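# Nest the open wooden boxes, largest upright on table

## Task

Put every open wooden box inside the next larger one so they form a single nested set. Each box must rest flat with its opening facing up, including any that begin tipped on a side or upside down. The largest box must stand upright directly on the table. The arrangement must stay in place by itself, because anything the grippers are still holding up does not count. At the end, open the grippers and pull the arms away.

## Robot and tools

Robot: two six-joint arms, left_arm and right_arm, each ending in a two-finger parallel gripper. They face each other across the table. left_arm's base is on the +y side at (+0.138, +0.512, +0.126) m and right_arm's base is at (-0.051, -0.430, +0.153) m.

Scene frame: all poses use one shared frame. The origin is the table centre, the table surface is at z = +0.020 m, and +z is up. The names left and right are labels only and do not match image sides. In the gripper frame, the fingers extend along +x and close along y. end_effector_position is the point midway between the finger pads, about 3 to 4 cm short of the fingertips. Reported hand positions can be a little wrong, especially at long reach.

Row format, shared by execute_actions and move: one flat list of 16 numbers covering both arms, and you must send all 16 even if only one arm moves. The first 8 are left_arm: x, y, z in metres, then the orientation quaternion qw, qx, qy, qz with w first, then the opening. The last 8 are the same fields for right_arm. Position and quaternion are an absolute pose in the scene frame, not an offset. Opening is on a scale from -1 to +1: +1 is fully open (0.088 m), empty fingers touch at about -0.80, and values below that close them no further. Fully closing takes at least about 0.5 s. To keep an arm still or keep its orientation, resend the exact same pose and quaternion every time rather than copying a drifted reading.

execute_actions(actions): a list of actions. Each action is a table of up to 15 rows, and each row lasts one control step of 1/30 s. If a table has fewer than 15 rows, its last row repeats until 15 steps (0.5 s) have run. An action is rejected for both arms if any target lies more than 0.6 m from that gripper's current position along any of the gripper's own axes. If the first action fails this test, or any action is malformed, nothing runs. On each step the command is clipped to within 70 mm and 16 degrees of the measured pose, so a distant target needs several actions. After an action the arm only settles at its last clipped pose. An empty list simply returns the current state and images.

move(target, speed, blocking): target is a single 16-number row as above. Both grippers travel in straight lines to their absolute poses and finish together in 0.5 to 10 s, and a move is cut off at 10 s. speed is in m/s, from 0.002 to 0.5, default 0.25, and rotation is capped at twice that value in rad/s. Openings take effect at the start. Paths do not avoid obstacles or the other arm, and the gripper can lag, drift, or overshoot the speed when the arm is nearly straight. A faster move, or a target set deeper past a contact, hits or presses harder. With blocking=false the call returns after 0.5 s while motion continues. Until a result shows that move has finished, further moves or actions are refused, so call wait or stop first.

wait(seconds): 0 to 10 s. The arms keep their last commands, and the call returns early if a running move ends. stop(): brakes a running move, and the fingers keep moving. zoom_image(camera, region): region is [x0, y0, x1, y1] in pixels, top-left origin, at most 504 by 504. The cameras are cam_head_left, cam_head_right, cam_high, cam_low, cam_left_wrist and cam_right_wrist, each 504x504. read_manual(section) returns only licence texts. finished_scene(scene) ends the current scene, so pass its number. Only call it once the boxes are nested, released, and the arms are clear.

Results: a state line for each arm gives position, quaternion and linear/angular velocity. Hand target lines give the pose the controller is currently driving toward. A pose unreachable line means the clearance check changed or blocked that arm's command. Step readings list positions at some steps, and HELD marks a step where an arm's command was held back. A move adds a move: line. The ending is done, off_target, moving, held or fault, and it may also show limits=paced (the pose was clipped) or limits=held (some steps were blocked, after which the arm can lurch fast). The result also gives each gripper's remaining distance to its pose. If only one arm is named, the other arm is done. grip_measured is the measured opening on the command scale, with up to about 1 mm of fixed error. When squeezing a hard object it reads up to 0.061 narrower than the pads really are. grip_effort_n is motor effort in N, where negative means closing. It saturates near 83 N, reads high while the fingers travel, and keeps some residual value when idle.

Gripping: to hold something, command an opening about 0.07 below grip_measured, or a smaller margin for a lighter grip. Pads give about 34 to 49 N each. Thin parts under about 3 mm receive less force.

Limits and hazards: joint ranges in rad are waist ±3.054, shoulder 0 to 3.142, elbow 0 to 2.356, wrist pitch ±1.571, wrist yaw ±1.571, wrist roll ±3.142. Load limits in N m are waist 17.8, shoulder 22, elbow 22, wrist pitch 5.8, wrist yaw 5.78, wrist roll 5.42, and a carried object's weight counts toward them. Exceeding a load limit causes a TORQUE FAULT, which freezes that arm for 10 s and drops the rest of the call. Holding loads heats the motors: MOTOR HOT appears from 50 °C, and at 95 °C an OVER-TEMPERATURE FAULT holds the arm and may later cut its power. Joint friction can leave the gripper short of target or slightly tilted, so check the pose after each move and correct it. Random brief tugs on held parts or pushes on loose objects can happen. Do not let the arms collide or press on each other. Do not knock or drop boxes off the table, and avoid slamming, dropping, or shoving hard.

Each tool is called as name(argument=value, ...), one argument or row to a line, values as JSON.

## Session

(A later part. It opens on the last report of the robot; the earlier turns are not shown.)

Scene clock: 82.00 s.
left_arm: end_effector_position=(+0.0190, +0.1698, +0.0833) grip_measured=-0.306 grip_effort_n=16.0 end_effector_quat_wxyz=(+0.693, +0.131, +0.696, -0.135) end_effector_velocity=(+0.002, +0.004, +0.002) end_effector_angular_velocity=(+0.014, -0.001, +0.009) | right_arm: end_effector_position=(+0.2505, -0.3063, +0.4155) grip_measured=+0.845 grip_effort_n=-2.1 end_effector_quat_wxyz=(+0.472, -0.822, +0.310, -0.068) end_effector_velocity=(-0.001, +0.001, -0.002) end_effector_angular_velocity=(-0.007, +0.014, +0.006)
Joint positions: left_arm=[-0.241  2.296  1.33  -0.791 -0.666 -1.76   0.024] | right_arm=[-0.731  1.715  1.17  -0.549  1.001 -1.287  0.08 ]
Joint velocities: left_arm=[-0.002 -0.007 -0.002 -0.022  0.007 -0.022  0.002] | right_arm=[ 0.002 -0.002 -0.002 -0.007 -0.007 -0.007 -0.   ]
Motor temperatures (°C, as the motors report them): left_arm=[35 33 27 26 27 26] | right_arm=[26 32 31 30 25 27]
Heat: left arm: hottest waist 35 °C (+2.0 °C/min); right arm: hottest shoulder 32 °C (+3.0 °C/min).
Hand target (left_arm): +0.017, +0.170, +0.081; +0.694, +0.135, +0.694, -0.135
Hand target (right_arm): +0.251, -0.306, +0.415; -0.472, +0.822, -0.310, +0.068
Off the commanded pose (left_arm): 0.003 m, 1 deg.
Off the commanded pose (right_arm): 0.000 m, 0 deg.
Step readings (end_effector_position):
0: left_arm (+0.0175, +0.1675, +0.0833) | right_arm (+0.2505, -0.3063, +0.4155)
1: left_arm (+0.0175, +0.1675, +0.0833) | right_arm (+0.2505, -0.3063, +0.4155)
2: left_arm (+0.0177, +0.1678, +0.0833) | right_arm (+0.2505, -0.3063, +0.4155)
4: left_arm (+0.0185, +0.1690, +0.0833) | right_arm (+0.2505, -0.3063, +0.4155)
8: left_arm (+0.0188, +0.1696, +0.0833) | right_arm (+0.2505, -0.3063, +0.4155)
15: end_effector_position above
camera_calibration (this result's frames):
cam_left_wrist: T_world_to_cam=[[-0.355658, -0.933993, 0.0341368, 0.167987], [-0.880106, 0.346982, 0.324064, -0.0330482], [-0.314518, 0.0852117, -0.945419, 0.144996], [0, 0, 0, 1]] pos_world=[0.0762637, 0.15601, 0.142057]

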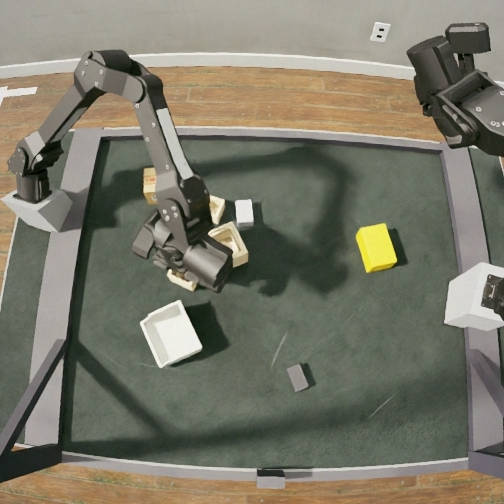

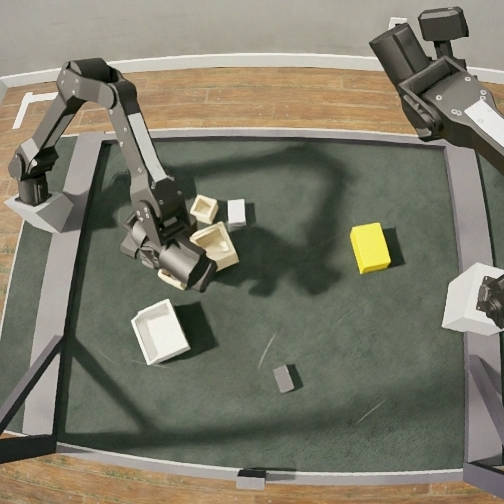

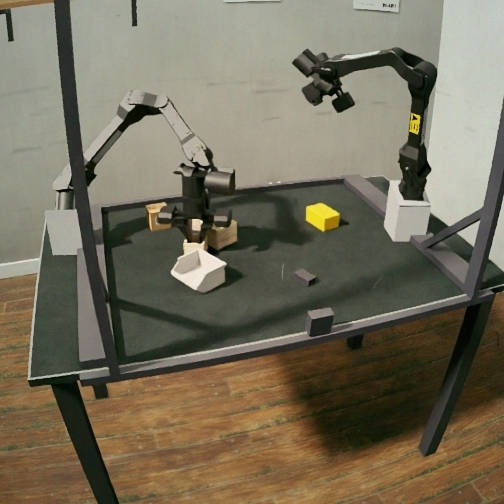

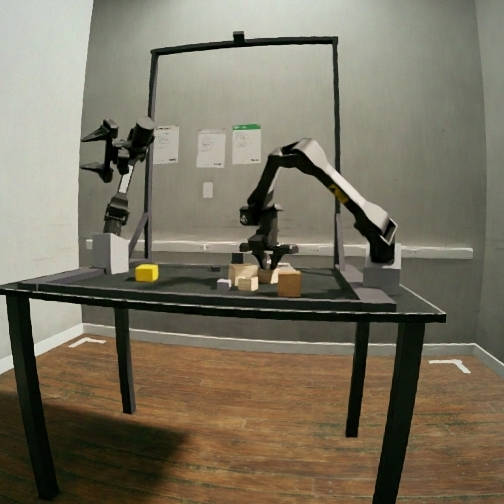

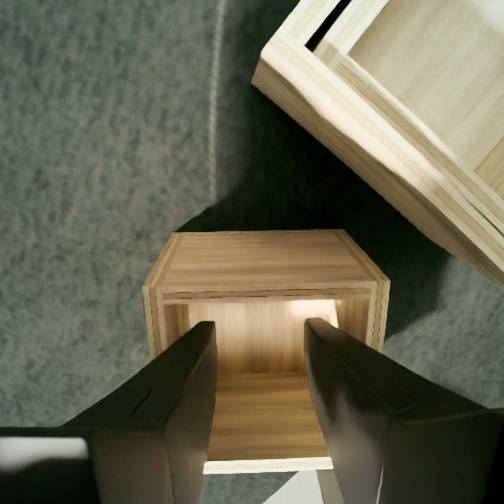

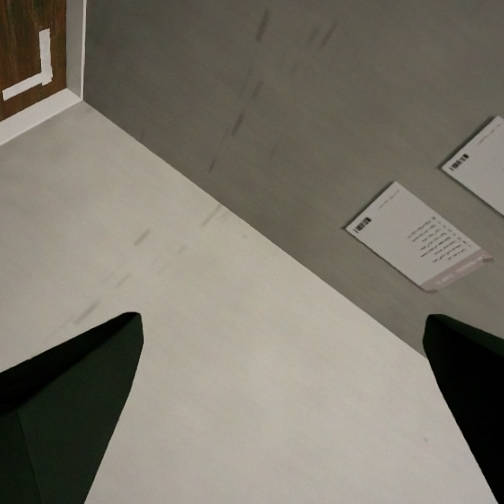

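execute_actions(
  actions=[],
)

Scene clock: 82.60 s.
left_arm: end_effector_position=(+0.0190, +0.1699, +0.0833) grip_measured=-0.303 grip_effort_n=16.0 end_effector_quat_wxyz=(+0.693, +0.131, +0.696, -0.135) end_effector_velocity=(-0.002, +0.001, +0.003) end_effector_angular_velocity=(+0.001, +0.006, -0.015) | right_arm: end_effector_position=(+0.2505, -0.3063, +0.4155) grip_measured=+0.845 grip_effort_n=-2.1 end_effector_quat_wxyz=(+0.472, -0.822, +0.310, -0.068) end_effector_velocity=(-0.001, -0.002, -0.004) end_effector_angular_velocity=(-0.015, +0.030, -0.003)
Joint positions: left_arm=[-0.241  2.296  1.33  -0.792 -0.666 -1.76   0.024] | right_arm=[-0.731  1.715  1.17  -0.549  1.001 -1.287  0.08 ]
Joint velocities: left_arm=[-0.007 -0.002  0.002 -0.007  0.007  0.007 -0.   ] | right_arm=[-0.002  0.002 -0.002 -0.022 -0.007 -0.007 -0.   ]
Motor temperatures (°C, as the motors report them): left_arm=[35 33 27 26 27 26] | right_arm=[26 32 31 30 25 27]
Heat: left arm: hottest waist 35 °C (+2.0 °C/min); right arm: hottest shoulder 32 °C (+3.0 °C/min).
Hand target (left_arm): +0.017, +0.170, +0.081; +0.694, +0.135, +0.694, -0.135
Hand target (right_arm): +0.251, -0.306, +0.415; -0.472, +0.822, -0.310, +0.068
Off the commanded pose (left_arm): 0.003 m, 1 deg.
Off the commanded pose (right_arm): 0.000 m, 0 deg.
camera_calibration (this result's frames):
cam_left_wrist: T_world_to_cam=[[-0.355883, -0.933917, 0.0338437, 0.168072], [-0.880076, 0.347108, 0.324009, -0.0330527], [-0.314345, 0.0855242, -0.945449, 0.144949], [0, 0, 0, 1]] pos_world=[0.076289, 0.156042, 0.142063]

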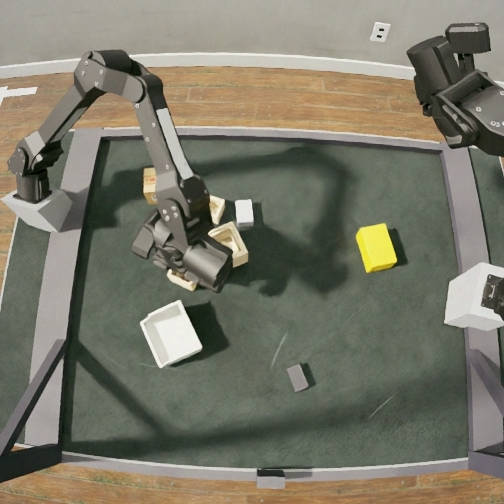

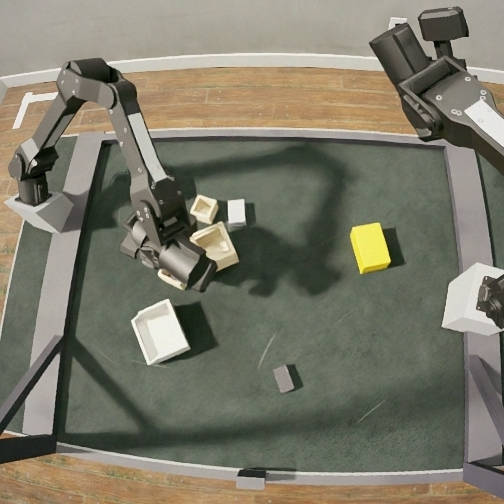

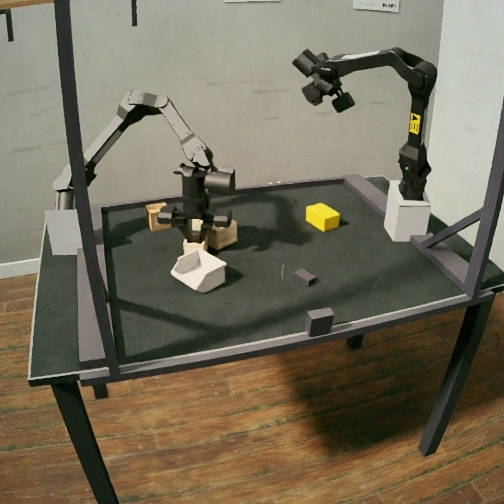

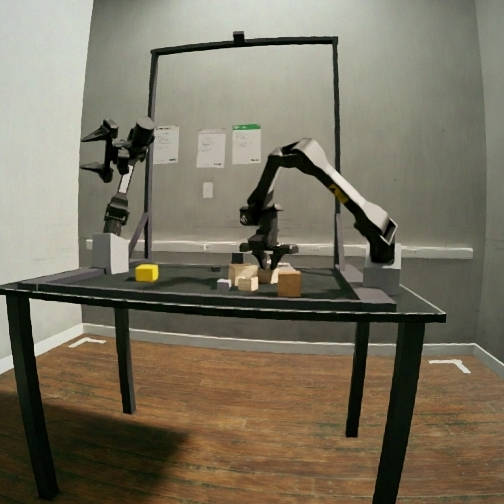

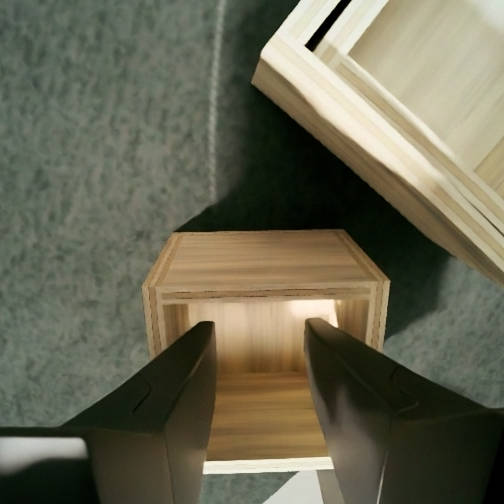

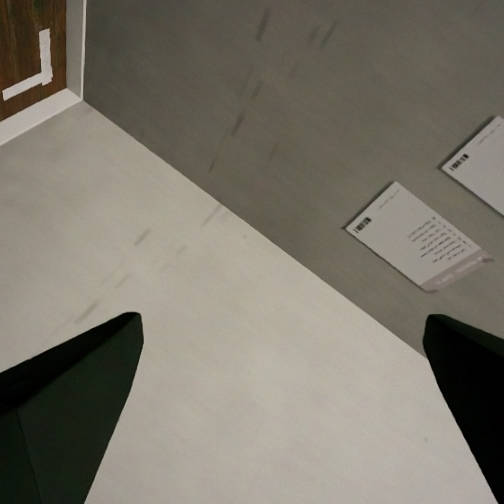

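execute_actions(
  actions=[
    [[0.017,0.170,0.081,0.6941,0.1349,0.6941,-0.1349,-0.1,0.2505,-0.3063,0.4155,0.472,-0.822,0.310,-0.068,0.845]],
    [[0.017,0.170,0.081,0.6941,0.1349,0.6941,-0.1349,-0.1,0.2505,-0.3063,0.4155,0.472,-0.822,0.310,-0.068,0.845]],
  ],
)

Scene clock: 83.63 s.
left_arm: end_effector_position=(+0.0190, +0.1698, +0.0834) grip_measured=-0.242 grip_effort_n=83.0 end_effector_quat_wxyz=(+0.693, +0.131, +0.696, -0.135) end_effector_velocity=(+0.001, +0.000, +0.000) end_effector_angular_velocity=(-0.000, -0.009, +0.030) | right_arm: end_effector_position=(+0.2505, -0.3063, +0.4155) grip_measured=+0.845 grip_effort_n=-2.1 end_effector_quat_wxyz=(+0.472, -0.822, +0.310, -0.068) end_effector_velocity=(-0.000, -0.002, -0.005) end_effector_angular_velocity=(-0.010, +0.022, -0.001)
Joint positions: left_arm=[-0.241  2.296  1.33  -0.792 -0.666 -1.76   0.027] | right_arm=[-0.731  1.715  1.17  -0.549  1.001 -1.287  0.08 ]
Joint velocities: left_arm=[-0.002  0.002  0.002 -0.007 -0.007 -0.037 -0.   ] | right_arm=[-0.002  0.002 -0.007 -0.007 -0.007 -0.007 -0.   ]
Motor temperatures (°C, as the motors report them): left_arm=[35 33 27 26 27 26] | right_arm=[26 32 31 30 25 27]
Heat: left arm: hottest waist 35 °C (+2.0 °C/min); right arm: hottest shoulder 32 °C (+3.0 °C/min).
Hand target (left_arm): +0.017, +0.170, +0.081; +0.694, +0.135, +0.694, -0.135
Hand target (right_arm): +0.251, -0.306, +0.415; -0.472, +0.822, -0.310, +0.068
Off the commanded pose (left_arm): 0.003 m, 1 deg.
Off the commanded pose (right_arm): 0.000 m, 0 deg.
Step readings (end_effector_position; steps 1 to 15: 1st action; 16 to 30: 2nd action):
0: left_arm (+0.0190, +0.1699, +0.0833) | right_arm (+0.2505, -0.3063, +0.4155)
1: left_arm (+0.0190, +0.1699, +0.0833) | right_arm (+0.2505, -0.3063, +0.4155)
2: left_arm (+0.0190, +0.1697, +0.0834) | right_arm (+0.2505, -0.3063, +0.4155)
4: left_arm (+0.0190, +0.1697, +0.0834) | right_arm (+0.2505, -0.3063, +0.4155)
8: left_arm (+0.0190, +0.1697, +0.0834) | right_arm (+0.2505, -0.3063, +0.4155)
15: left_arm (+0.0190, +0.1697, +0.0834) | right_arm (+0.2505, -0.3063, +0.4155)
16: left_arm (+0.0190, +0.1697, +0.0834) | right_arm (+0.2505, -0.3063, +0.4155)
17: left_arm (+0.0190, +0.1697, +0.0834) | right_arm (+0.2505, -0.3063, +0.4155)
19: left_arm (+0.0190, +0.1698, +0.0834) | right_arm (+0.2505, -0.3063, +0.4155)
23: left_arm (+0.0190, +0.1698, +0.0834) | right_arm (+0.2505, -0.3063, +0.4155)
30: end_effector_position above
camera_calibration (this result's frames):
cam_left_wrist: T_world_to_cam=[[-0.355883, -0.933917, 0.0338437, 0.168012], [-0.880076, 0.347108, 0.324009, -0.0330352], [-0.314345, 0.0855242, -0.945449, 0.145021], [0, 0, 0, 1]] pos_world=[0.0763058, 0.155973, 0.142128]

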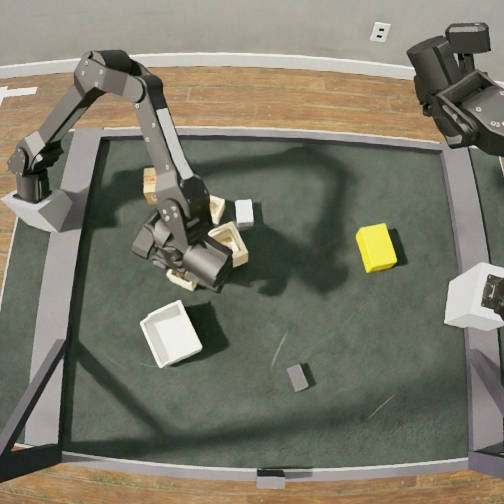

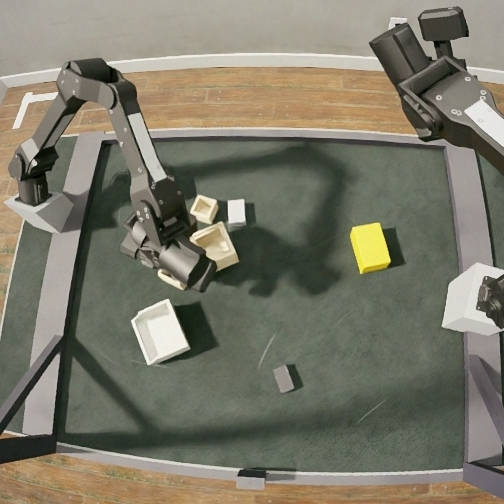

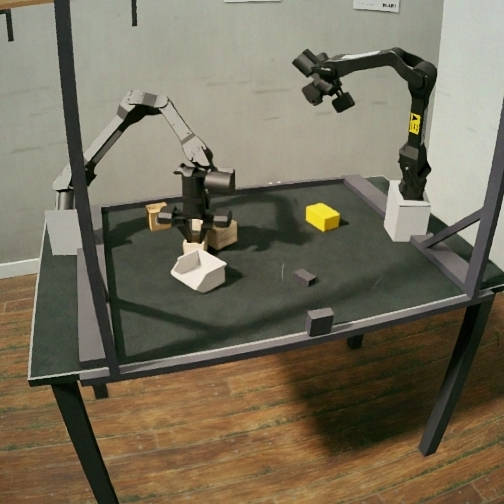

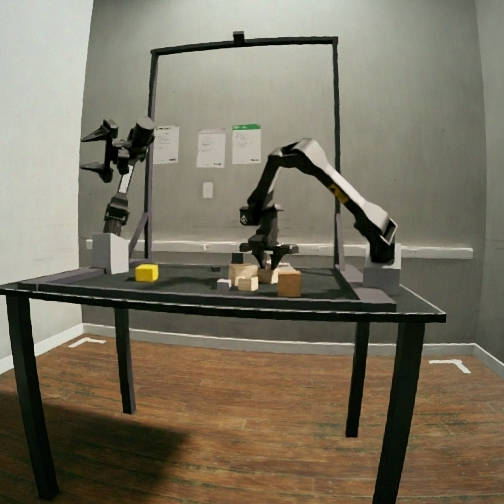

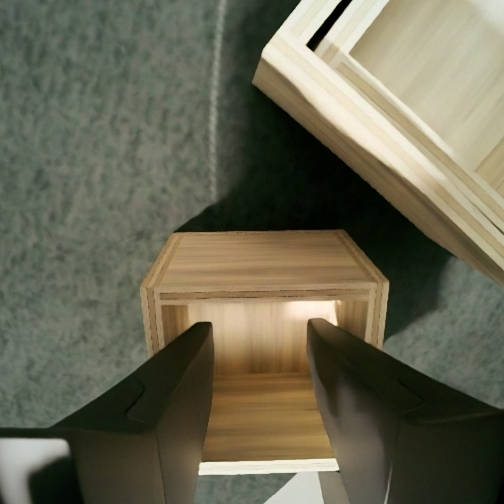

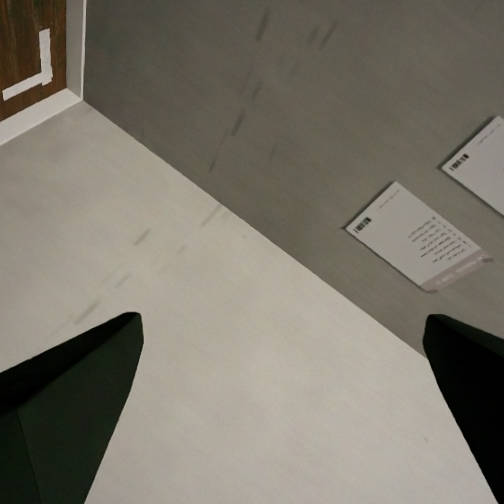

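move(
  target=[0.019,0.170,0.16,0.6941,0.1349,0.6941,-0.1349,-0.15,0.2505,-0.3063,0.4155,0.472,-0.822,0.310,-0.068,0.845],
  speed=0.15,
)

move(
  target=[0.047,0.133,0.165,0.5838,0.3631,0.6484,-0.3269,-0.15,0.2505,-0.3063,0.4155,0.472,-0.822,0.310,-0.068,0.845],
  speed=0.15,
)

Scene clock: 84.70 s.
left_arm: end_effector_position=(+0.0189, +0.1732, +0.1551) grip_measured=-0.242 grip_effort_n=83.0 end_effector_quat_wxyz=(+0.696, +0.143, +0.690, -0.136) end_effector_velocity=(+0.003, +0.000, +0.003) end_effector_angular_velocity=(+0.001, -0.012, -0.002) | right_arm: end_effector_position=(+0.2505, -0.3063, +0.4155) grip_measured=+0.845 grip_effort_n=-2.1 end_effector_quat_wxyz=(+0.472, -0.822, +0.310, -0.068) end_effector_velocity=(+0.001, -0.002, +0.004) end_effector_angular_velocity=(-0.013, -0.002, -0.004)
Joint positions: left_arm=[-0.363  2.246  1.492 -1.118 -0.641 -1.903  0.027] | right_arm=[-0.731  1.715  1.17  -0.549  1.001 -1.287  0.08 ]
Joint velocities: left_arm=[-0.002 -0.002  0.007 -0.022 -0.007 -0.007 -0.   ] | right_arm=[-0.007 -0.002  0.002  0.007  0.007 -0.022 -0.   ]
Motor temperatures (°C, as the motors report them): left_arm=[36 33 27 26 27 26] | right_arm=[26 32 31 30 25 27]
Heat: left arm: hottest waist 36 °C (+2.0 °C/min); right arm: hottest shoulder 32 °C (+3.0 °C/min).
Hand target (left_arm): +0.019, +0.170, +0.160; +0.694, +0.135, +0.694, -0.135
Hand target (right_arm): +0.251, -0.306, +0.415; -0.472, +0.822, -0.310, +0.068
Off the commanded pose (left_arm): 0.006 m, 1 deg.
Off the commanded pose (right_arm): 0.000 m, 0 deg.
move: done
camera_calibration (this result's frames):
cam_left_wrist: T_world_to_cam=[[-0.374801, -0.926959, 0.0164836, 0.170541], [-0.877798, 0.360533, 0.315415, -0.0585758], [-0.29832, 0.103749, -0.948811, 0.209549], [0, 0, 0, 1]] pos_world=[0.0750138, 0.157463, 0.214486]

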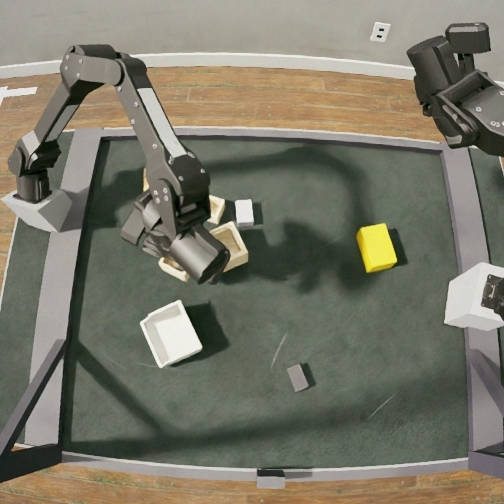

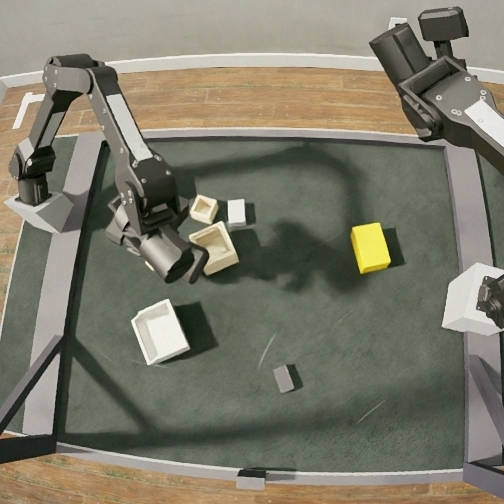

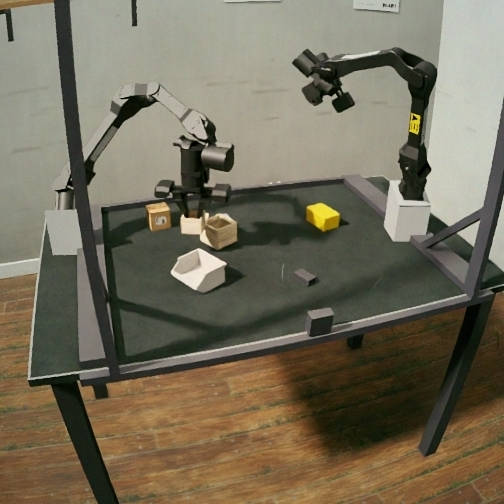

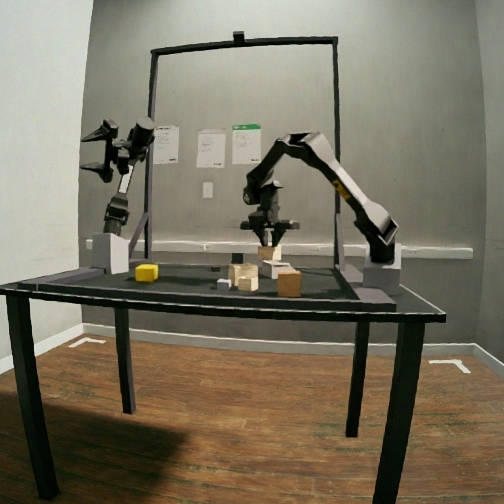

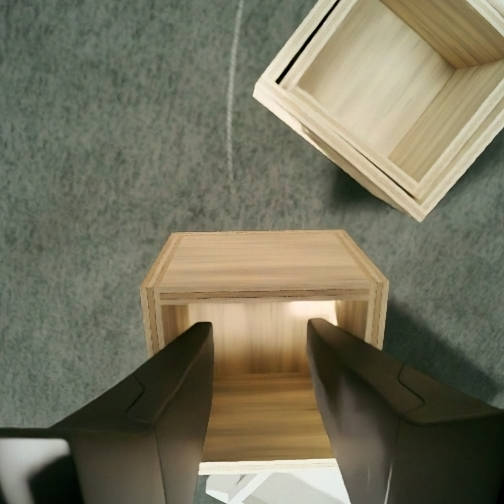

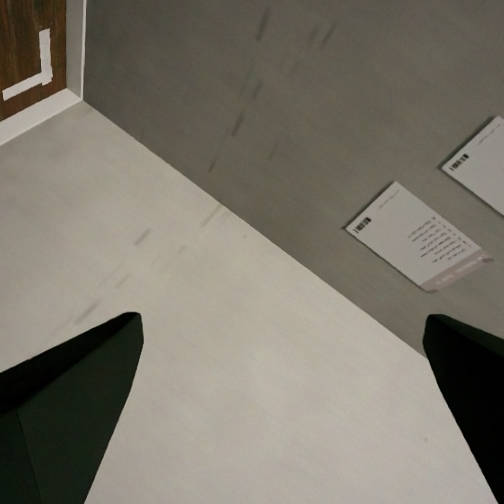

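Scene clock: 87.20 s.
left_arm: end_effector_position=(+0.0494, +0.1340, +0.1686) grip_measured=-0.242 grip_effort_n=83.0 end_effector_quat_wxyz=(+0.586, +0.357, +0.649, -0.328) end_effector_velocity=(+0.002, +0.004, -0.001) end_effector_angular_velocity=(+0.011, -0.017, -0.026) | right_arm: end_effector_position=(+0.2505, -0.3063, +0.4155) grip_measured=+0.845 grip_effort_n=-2.1 end_effector_quat_wxyz=(+0.472, -0.822, +0.310, -0.068) end_effector_velocity=(-0.003, -0.001, -0.005) end_effector_angular_velocity=(-0.005, +0.022, -0.001)
Joint positions: left_arm=[-0.257  2.258  1.704 -1.265 -0.572 -1.173  0.027] | right_arm=[-0.731  1.715  1.17  -0.549  1.001 -1.287  0.08 ]
Joint velocities: left_arm=[-0.002  0.002 -0.002 -0.022 -0.007  0.007  0.   ] | right_arm=[ 0.002 -0.002 -0.007 -0.022 -0.007  0.007 -0.   ]
Motor temperatures (°C, as the motors report them): left_arm=[36 33 27 26 27 26] | right_arm=[26 32 31 30 25 27]
Heat: left arm: hottest waist 36 °C (+2.0 °C/min); right arm: hottest shoulder 32 °C (+2.0 °C/min).
Hand target (left_arm): +0.047, +0.133, +0.165; +0.584, +0.363, +0.648, -0.327
Hand target (right_arm): +0.251, -0.306, +0.415; -0.472, +0.822, -0.310, +0.068
Off the commanded pose (left_arm): 0.004 m, 1 deg.
Off the commanded pose (right_arm): 0.000 m, 0 deg.
move: done
camera_calibration (this result's frames):
cam_left_wrist: T_world_to_cam=[[-0.838915, -0.54329, 0.032522, 0.114237], [-0.483838, 0.771809, 0.412568, -0.112903], [-0.249245, 0.330374, -0.910346, 0.196277], [0, 0, 0, 1]] pos_world=[0.0901288, 0.0843587, 0.221545]

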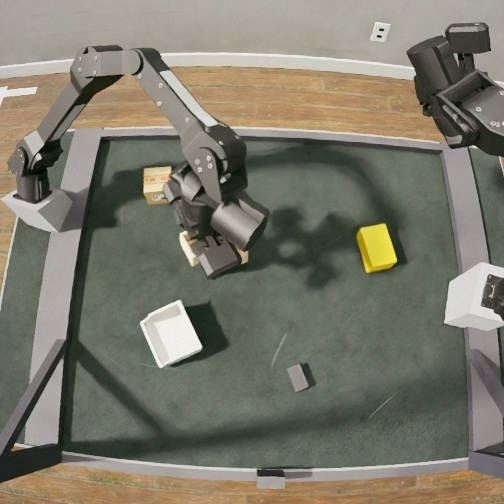

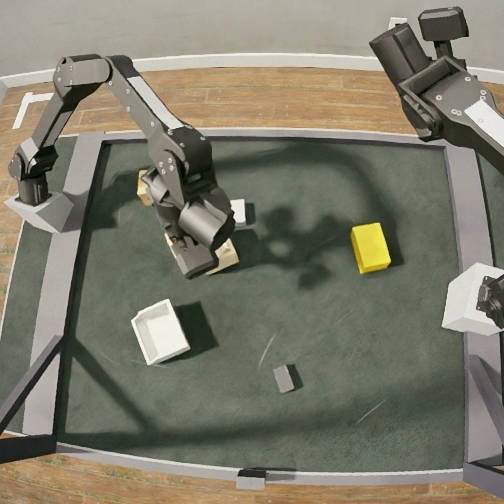

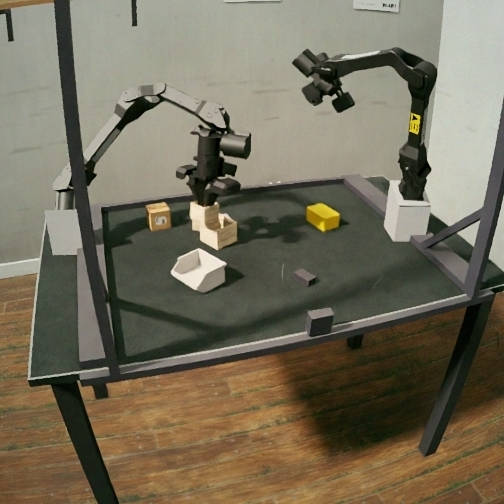

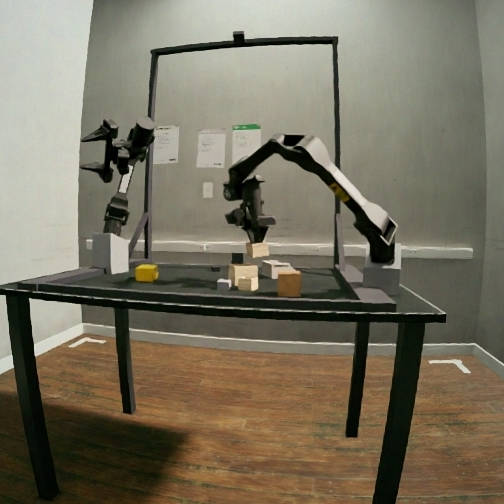

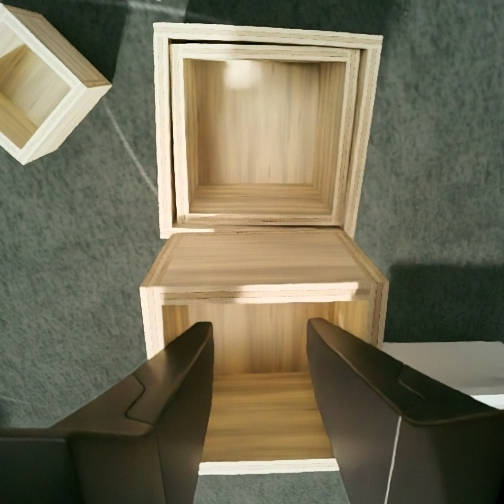

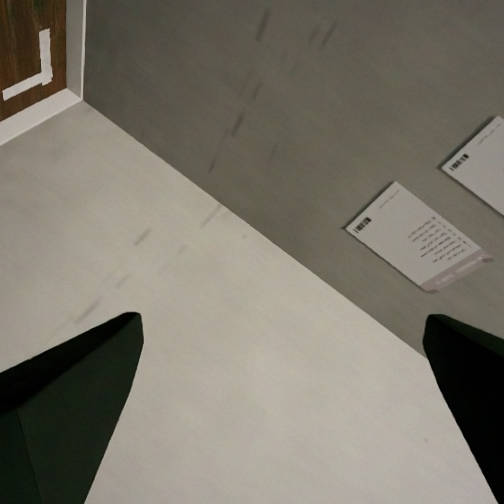

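zoom_image(
  camera="cam_left_wrist",
  region=[130, 10, 410, 290],
)

Region (130, 10, 410, 290) of cam_left_wrist's 504x504 image, scaled by 1.800, with more detail than that image has.

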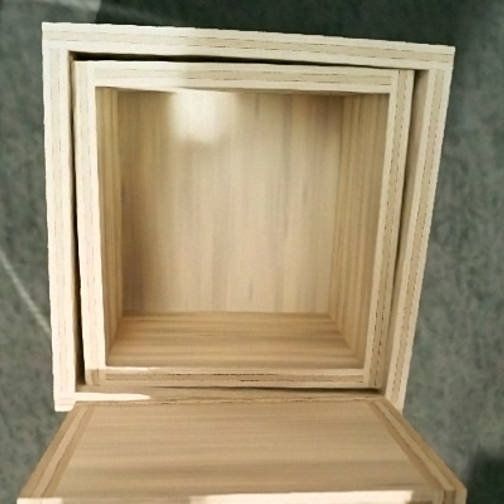

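move(
  target=[0.0700,0.0955,0.150,0.5838,0.3631,0.6484,-0.3269,-0.15,0.2505,-0.3063,0.4155,0.472,-0.822,0.310,-0.068,0.845],
  speed=0.12,
)

execute_actions(
  actions=[
    [[0.0700,0.0960,0.143,0.5838,0.3631,0.6484,-0.3269,-0.15,0.2505,-0.3063,0.4155,0.472,-0.822,0.310,-0.068,0.845],[0.0700,0.0965,0.138,0.5838,0.3631,0.6484,-0.3269,-0.15,0.2505,-0.3063,0.4155,0.472,-0.822,0.310,-0.068,0.845]],
  ],
)

zoom_image(
  camera="cam_left_wrist",
  region=[120, 100, 400, 300],
)

Scene clock: 89.17 s.
left_arm: end_effector_position=(+0.0725, +0.0965, +0.1539) grip_measured=-0.242 grip_effort_n=83.0 end_effector_quat_wxyz=(+0.585, +0.357, +0.651, -0.327) end_effector_velocity=(+0.001, -0.001, -0.002) end_effector_angular_velocity=(+0.003, -0.009, -0.010) | right_arm: end_effector_position=(+0.2505, -0.3063, +0.4155) grip_measured=+0.845 grip_effort_n=-2.1 end_effector_quat_wxyz=(+0.472, -0.822, +0.310, -0.068) end_effector_velocity=(+0.000, -0.000, -0.001) end_effector_angular_velocity=(-0.005, +0.014, +0.002)
Joint positions: left_arm=[-0.161  2.322  1.855 -1.291 -0.588 -1.063  0.027] | right_arm=[-0.731  1.715  1.17  -0.549  1.001 -1.287  0.08 ]
Joint velocities: left_arm=[ 0.002  0.007  0.007 -0.007 -0.007  0.007 -0.   ] | right_arm=[-0.002  0.002  0.002 -0.007 -0.007 -0.007 -0.   ]
Motor temperatures (°C, as the motors report them): left_arm=[36 33 27 26 27 26] | right_arm=[26 33 31 30 25 27]
Heat: left arm: hottest waist 36 °C (+2.0 °C/min); right arm: hottest shoulder 33 °C (+3.0 °C/min).
Hand target (left_arm): +0.070, +0.096, +0.150; +0.584, +0.363, +0.649, -0.327
Hand target (right_arm): +0.251, -0.306, +0.415; -0.472, +0.822, -0.310, +0.068
Off the commanded pose (left_arm): 0.005 m, 1 deg.
Off the commanded pose (right_arm): 0.000 m, 0 deg.
move: done
camera_calibration (this result's frames):
cam_left_wrist: T_world_to_cam=[[-0.83775, -0.544948, 0.0347301, 0.113446], [-0.483534, 0.769882, 0.416505, -0.0671362], [-0.253712, 0.332134, -0.90847, 0.200915], [0, 0, 0, 1]] pos_world=[0.113552, 0.0467786, 0.206548]

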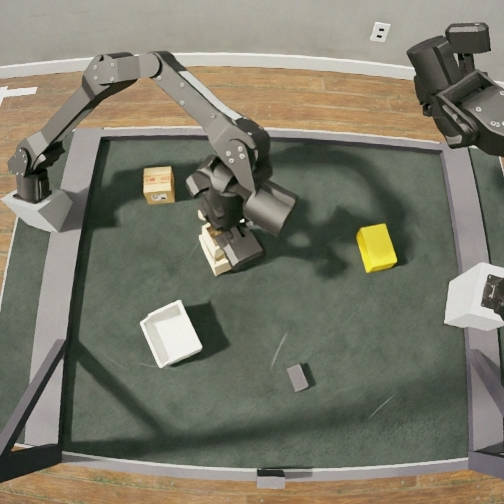

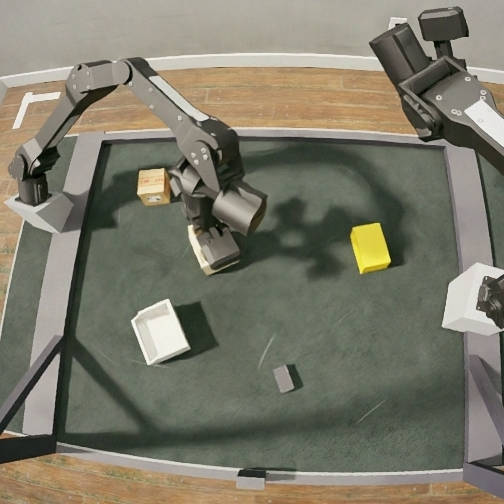

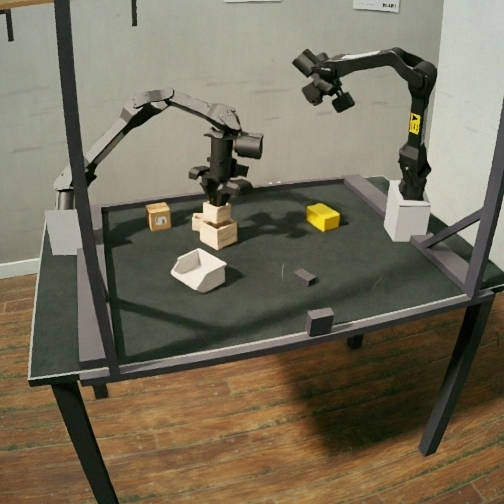

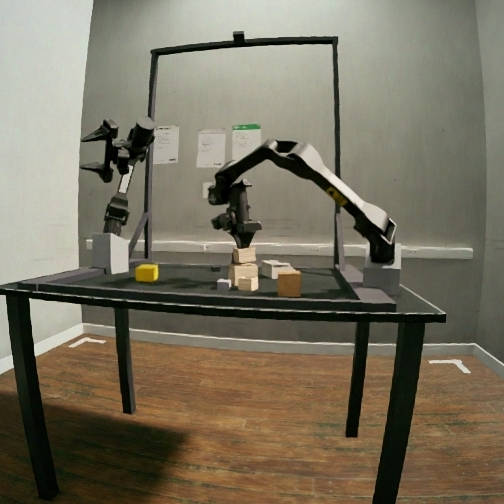

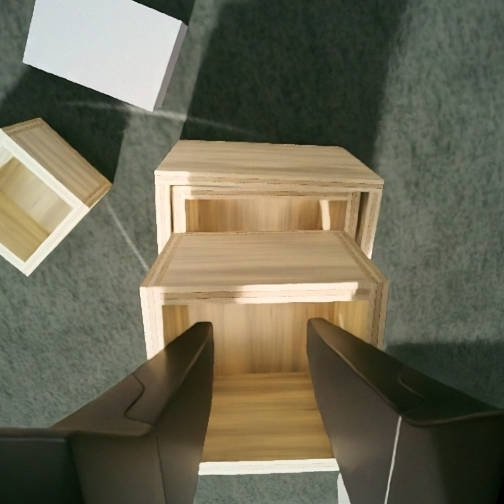

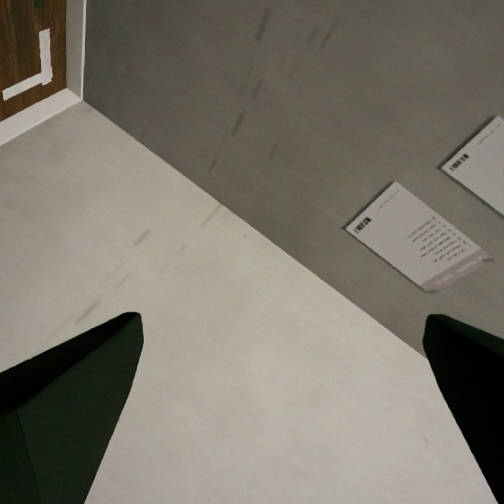

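Scene clock: 89.67 s.
left_arm: end_effector_position=(+0.0732, +0.0923, +0.1458) grip_measured=-0.242 grip_effort_n=83.0 end_effector_quat_wxyz=(+0.587, +0.350, +0.652, -0.329) end_effector_velocity=(-0.000, +0.002, +0.002) end_effector_angular_velocity=(-0.002, -0.008, -0.003) | right_arm: end_effector_position=(+0.2505, -0.3063, +0.4155) grip_measured=+0.845 grip_effort_n=-2.1 end_effector_quat_wxyz=(+0.472, -0.822, +0.310, -0.068) end_effector_velocity=(-0.002, -0.003, -0.004) end_effector_angular_velocity=(-0.015, +0.030, -0.003)
Joint positions: left_arm=[-0.145  2.323  1.839 -1.248 -0.591 -1.044  0.027] | right_arm=[-0.731  1.715  1.17  -0.549  1.001 -1.287  0.08 ]
Joint velocities: left_arm=[-0.007 -0.002 -0.002 -0.007 -0.007 -0.007  0.   ] | right_arm=[-0.002 -0.002 -0.007 -0.022 -0.007 -0.007 -0.   ]
Motor temperatures (°C, as the motors report them): left_arm=[36 34 27 26 27 26] | right_arm=[26 33 31 30 25 27]
Heat: left arm: hottest waist 36 °C (+2.0 °C/min); right arm: hottest shoulder 33 °C (+3.0 °C/min).
Hand target (left_arm): +0.070, +0.096, +0.138; +0.584, +0.363, +0.649, -0.327
Hand target (right_arm): +0.251, -0.306, +0.415; -0.472, +0.822, -0.310, +0.068
Off the commanded pose (left_arm): 0.009 m, 2 deg.
Off the commanded pose (right_arm): 0.000 m, 0 deg.
Step readings (end_effector_position):
0: left_arm (+0.0725, +0.0965, +0.1539) | right_arm (+0.2505, -0.3063, +0.4155)
1: left_arm (+0.0727, +0.0962, +0.1539) | right_arm (+0.2505, -0.3063, +0.4155)
2: left_arm (+0.0723, +0.0954, +0.1534) | right_arm (+0.2505, -0.3063, +0.4155)
4: left_arm (+0.0720, +0.0928, +0.1510) | right_arm (+0.2505, -0.3063, +0.4155)
8: left_arm (+0.0734, +0.0927, +0.1466) | right_arm (+0.2505, -0.3063, +0.4155)
15: end_effector_position above
camera_calibration (this result's frames):
cam_left_wrist: T_world_to_cam=[[-0.832793, -0.551811, 0.0442666, 0.110957], [-0.488378, 0.769998, 0.410598, -0.0590298], [-0.260658, 0.320324, -0.910742, 0.197019], [0, 0, 0, 1]] pos_world=[0.11493, 0.0435704, 0.198759]

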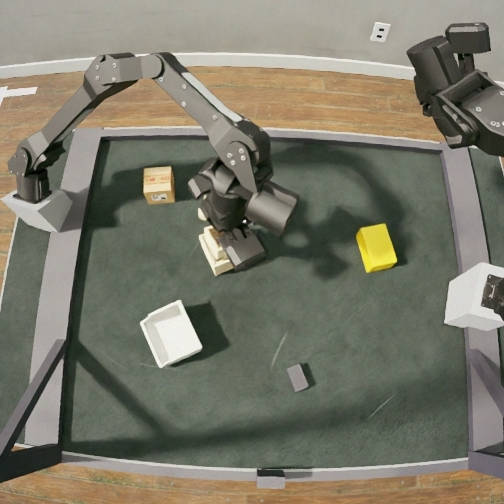

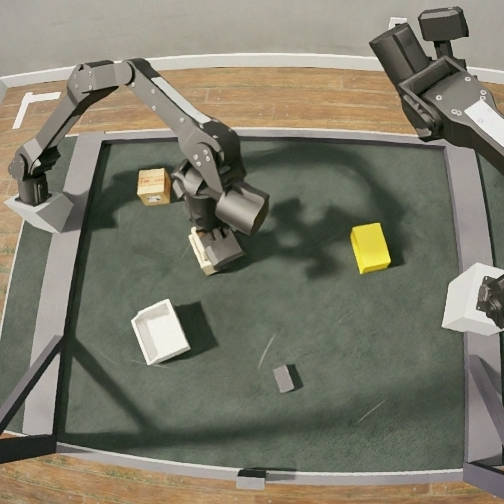

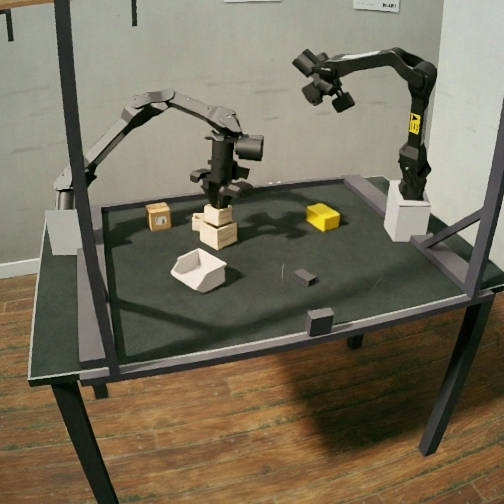

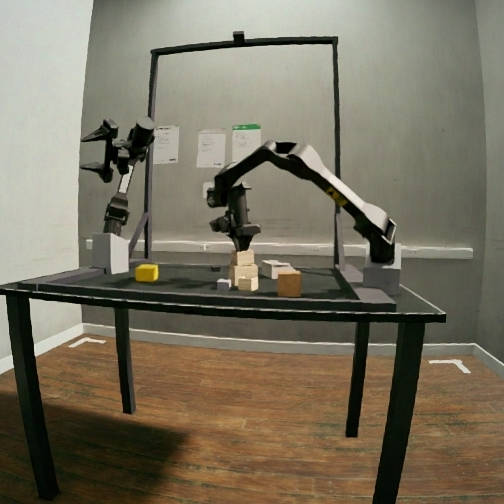

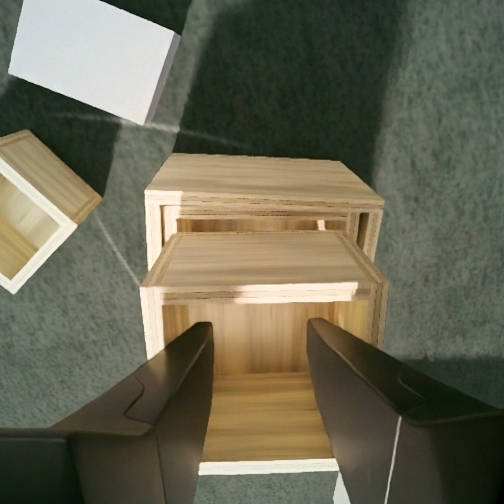

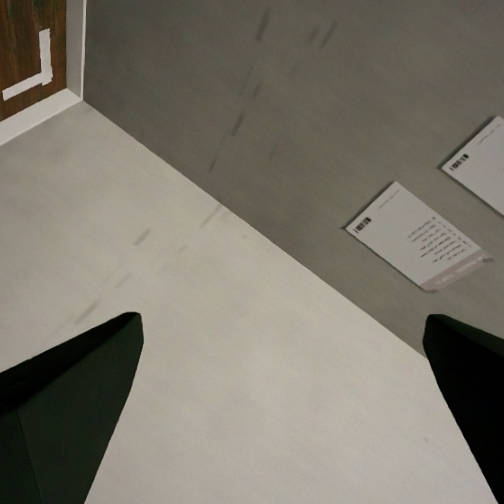

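Region (120, 100, 400, 300) of cam_left_wrist's 504x504 image, scaled by 1.800, with more detail than that image has; it fills the top 360 rows of this view, and the rest is white.

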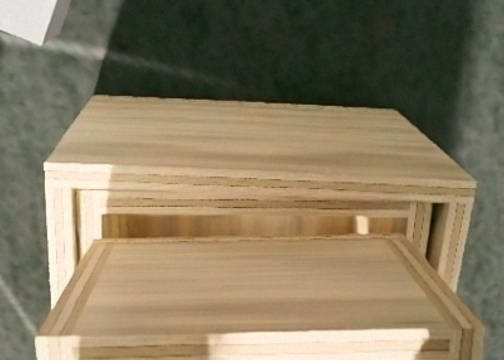

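zoom_image(
  camera="cam_left_wrist",
  region=[135, 180, 265, 260],
)

zoom_image(
  camera="cam_left_wrist",
  region=[265, 180, 395, 260],
)

Region (135, 180, 265, 260) of cam_left_wrist's 504x504 image, scaled by 3.877, with more detail than that image has; it fills the top 310 rows of this view, and the rest is white.

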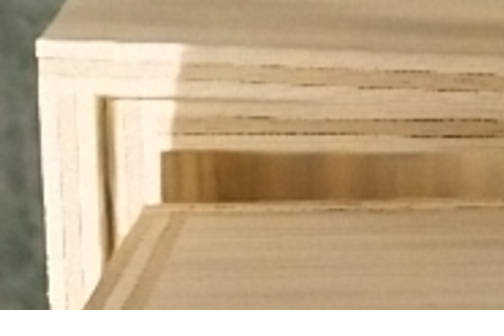

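Region (265, 180, 395, 260) of cam_left_wrist's 504x504 image, scaled by 3.877, with more detail than that image has; it fills the top 310 rows of this view, and the rest is white.

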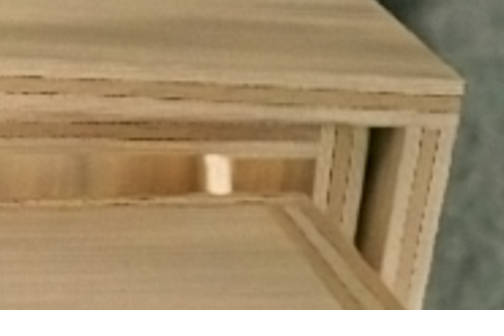

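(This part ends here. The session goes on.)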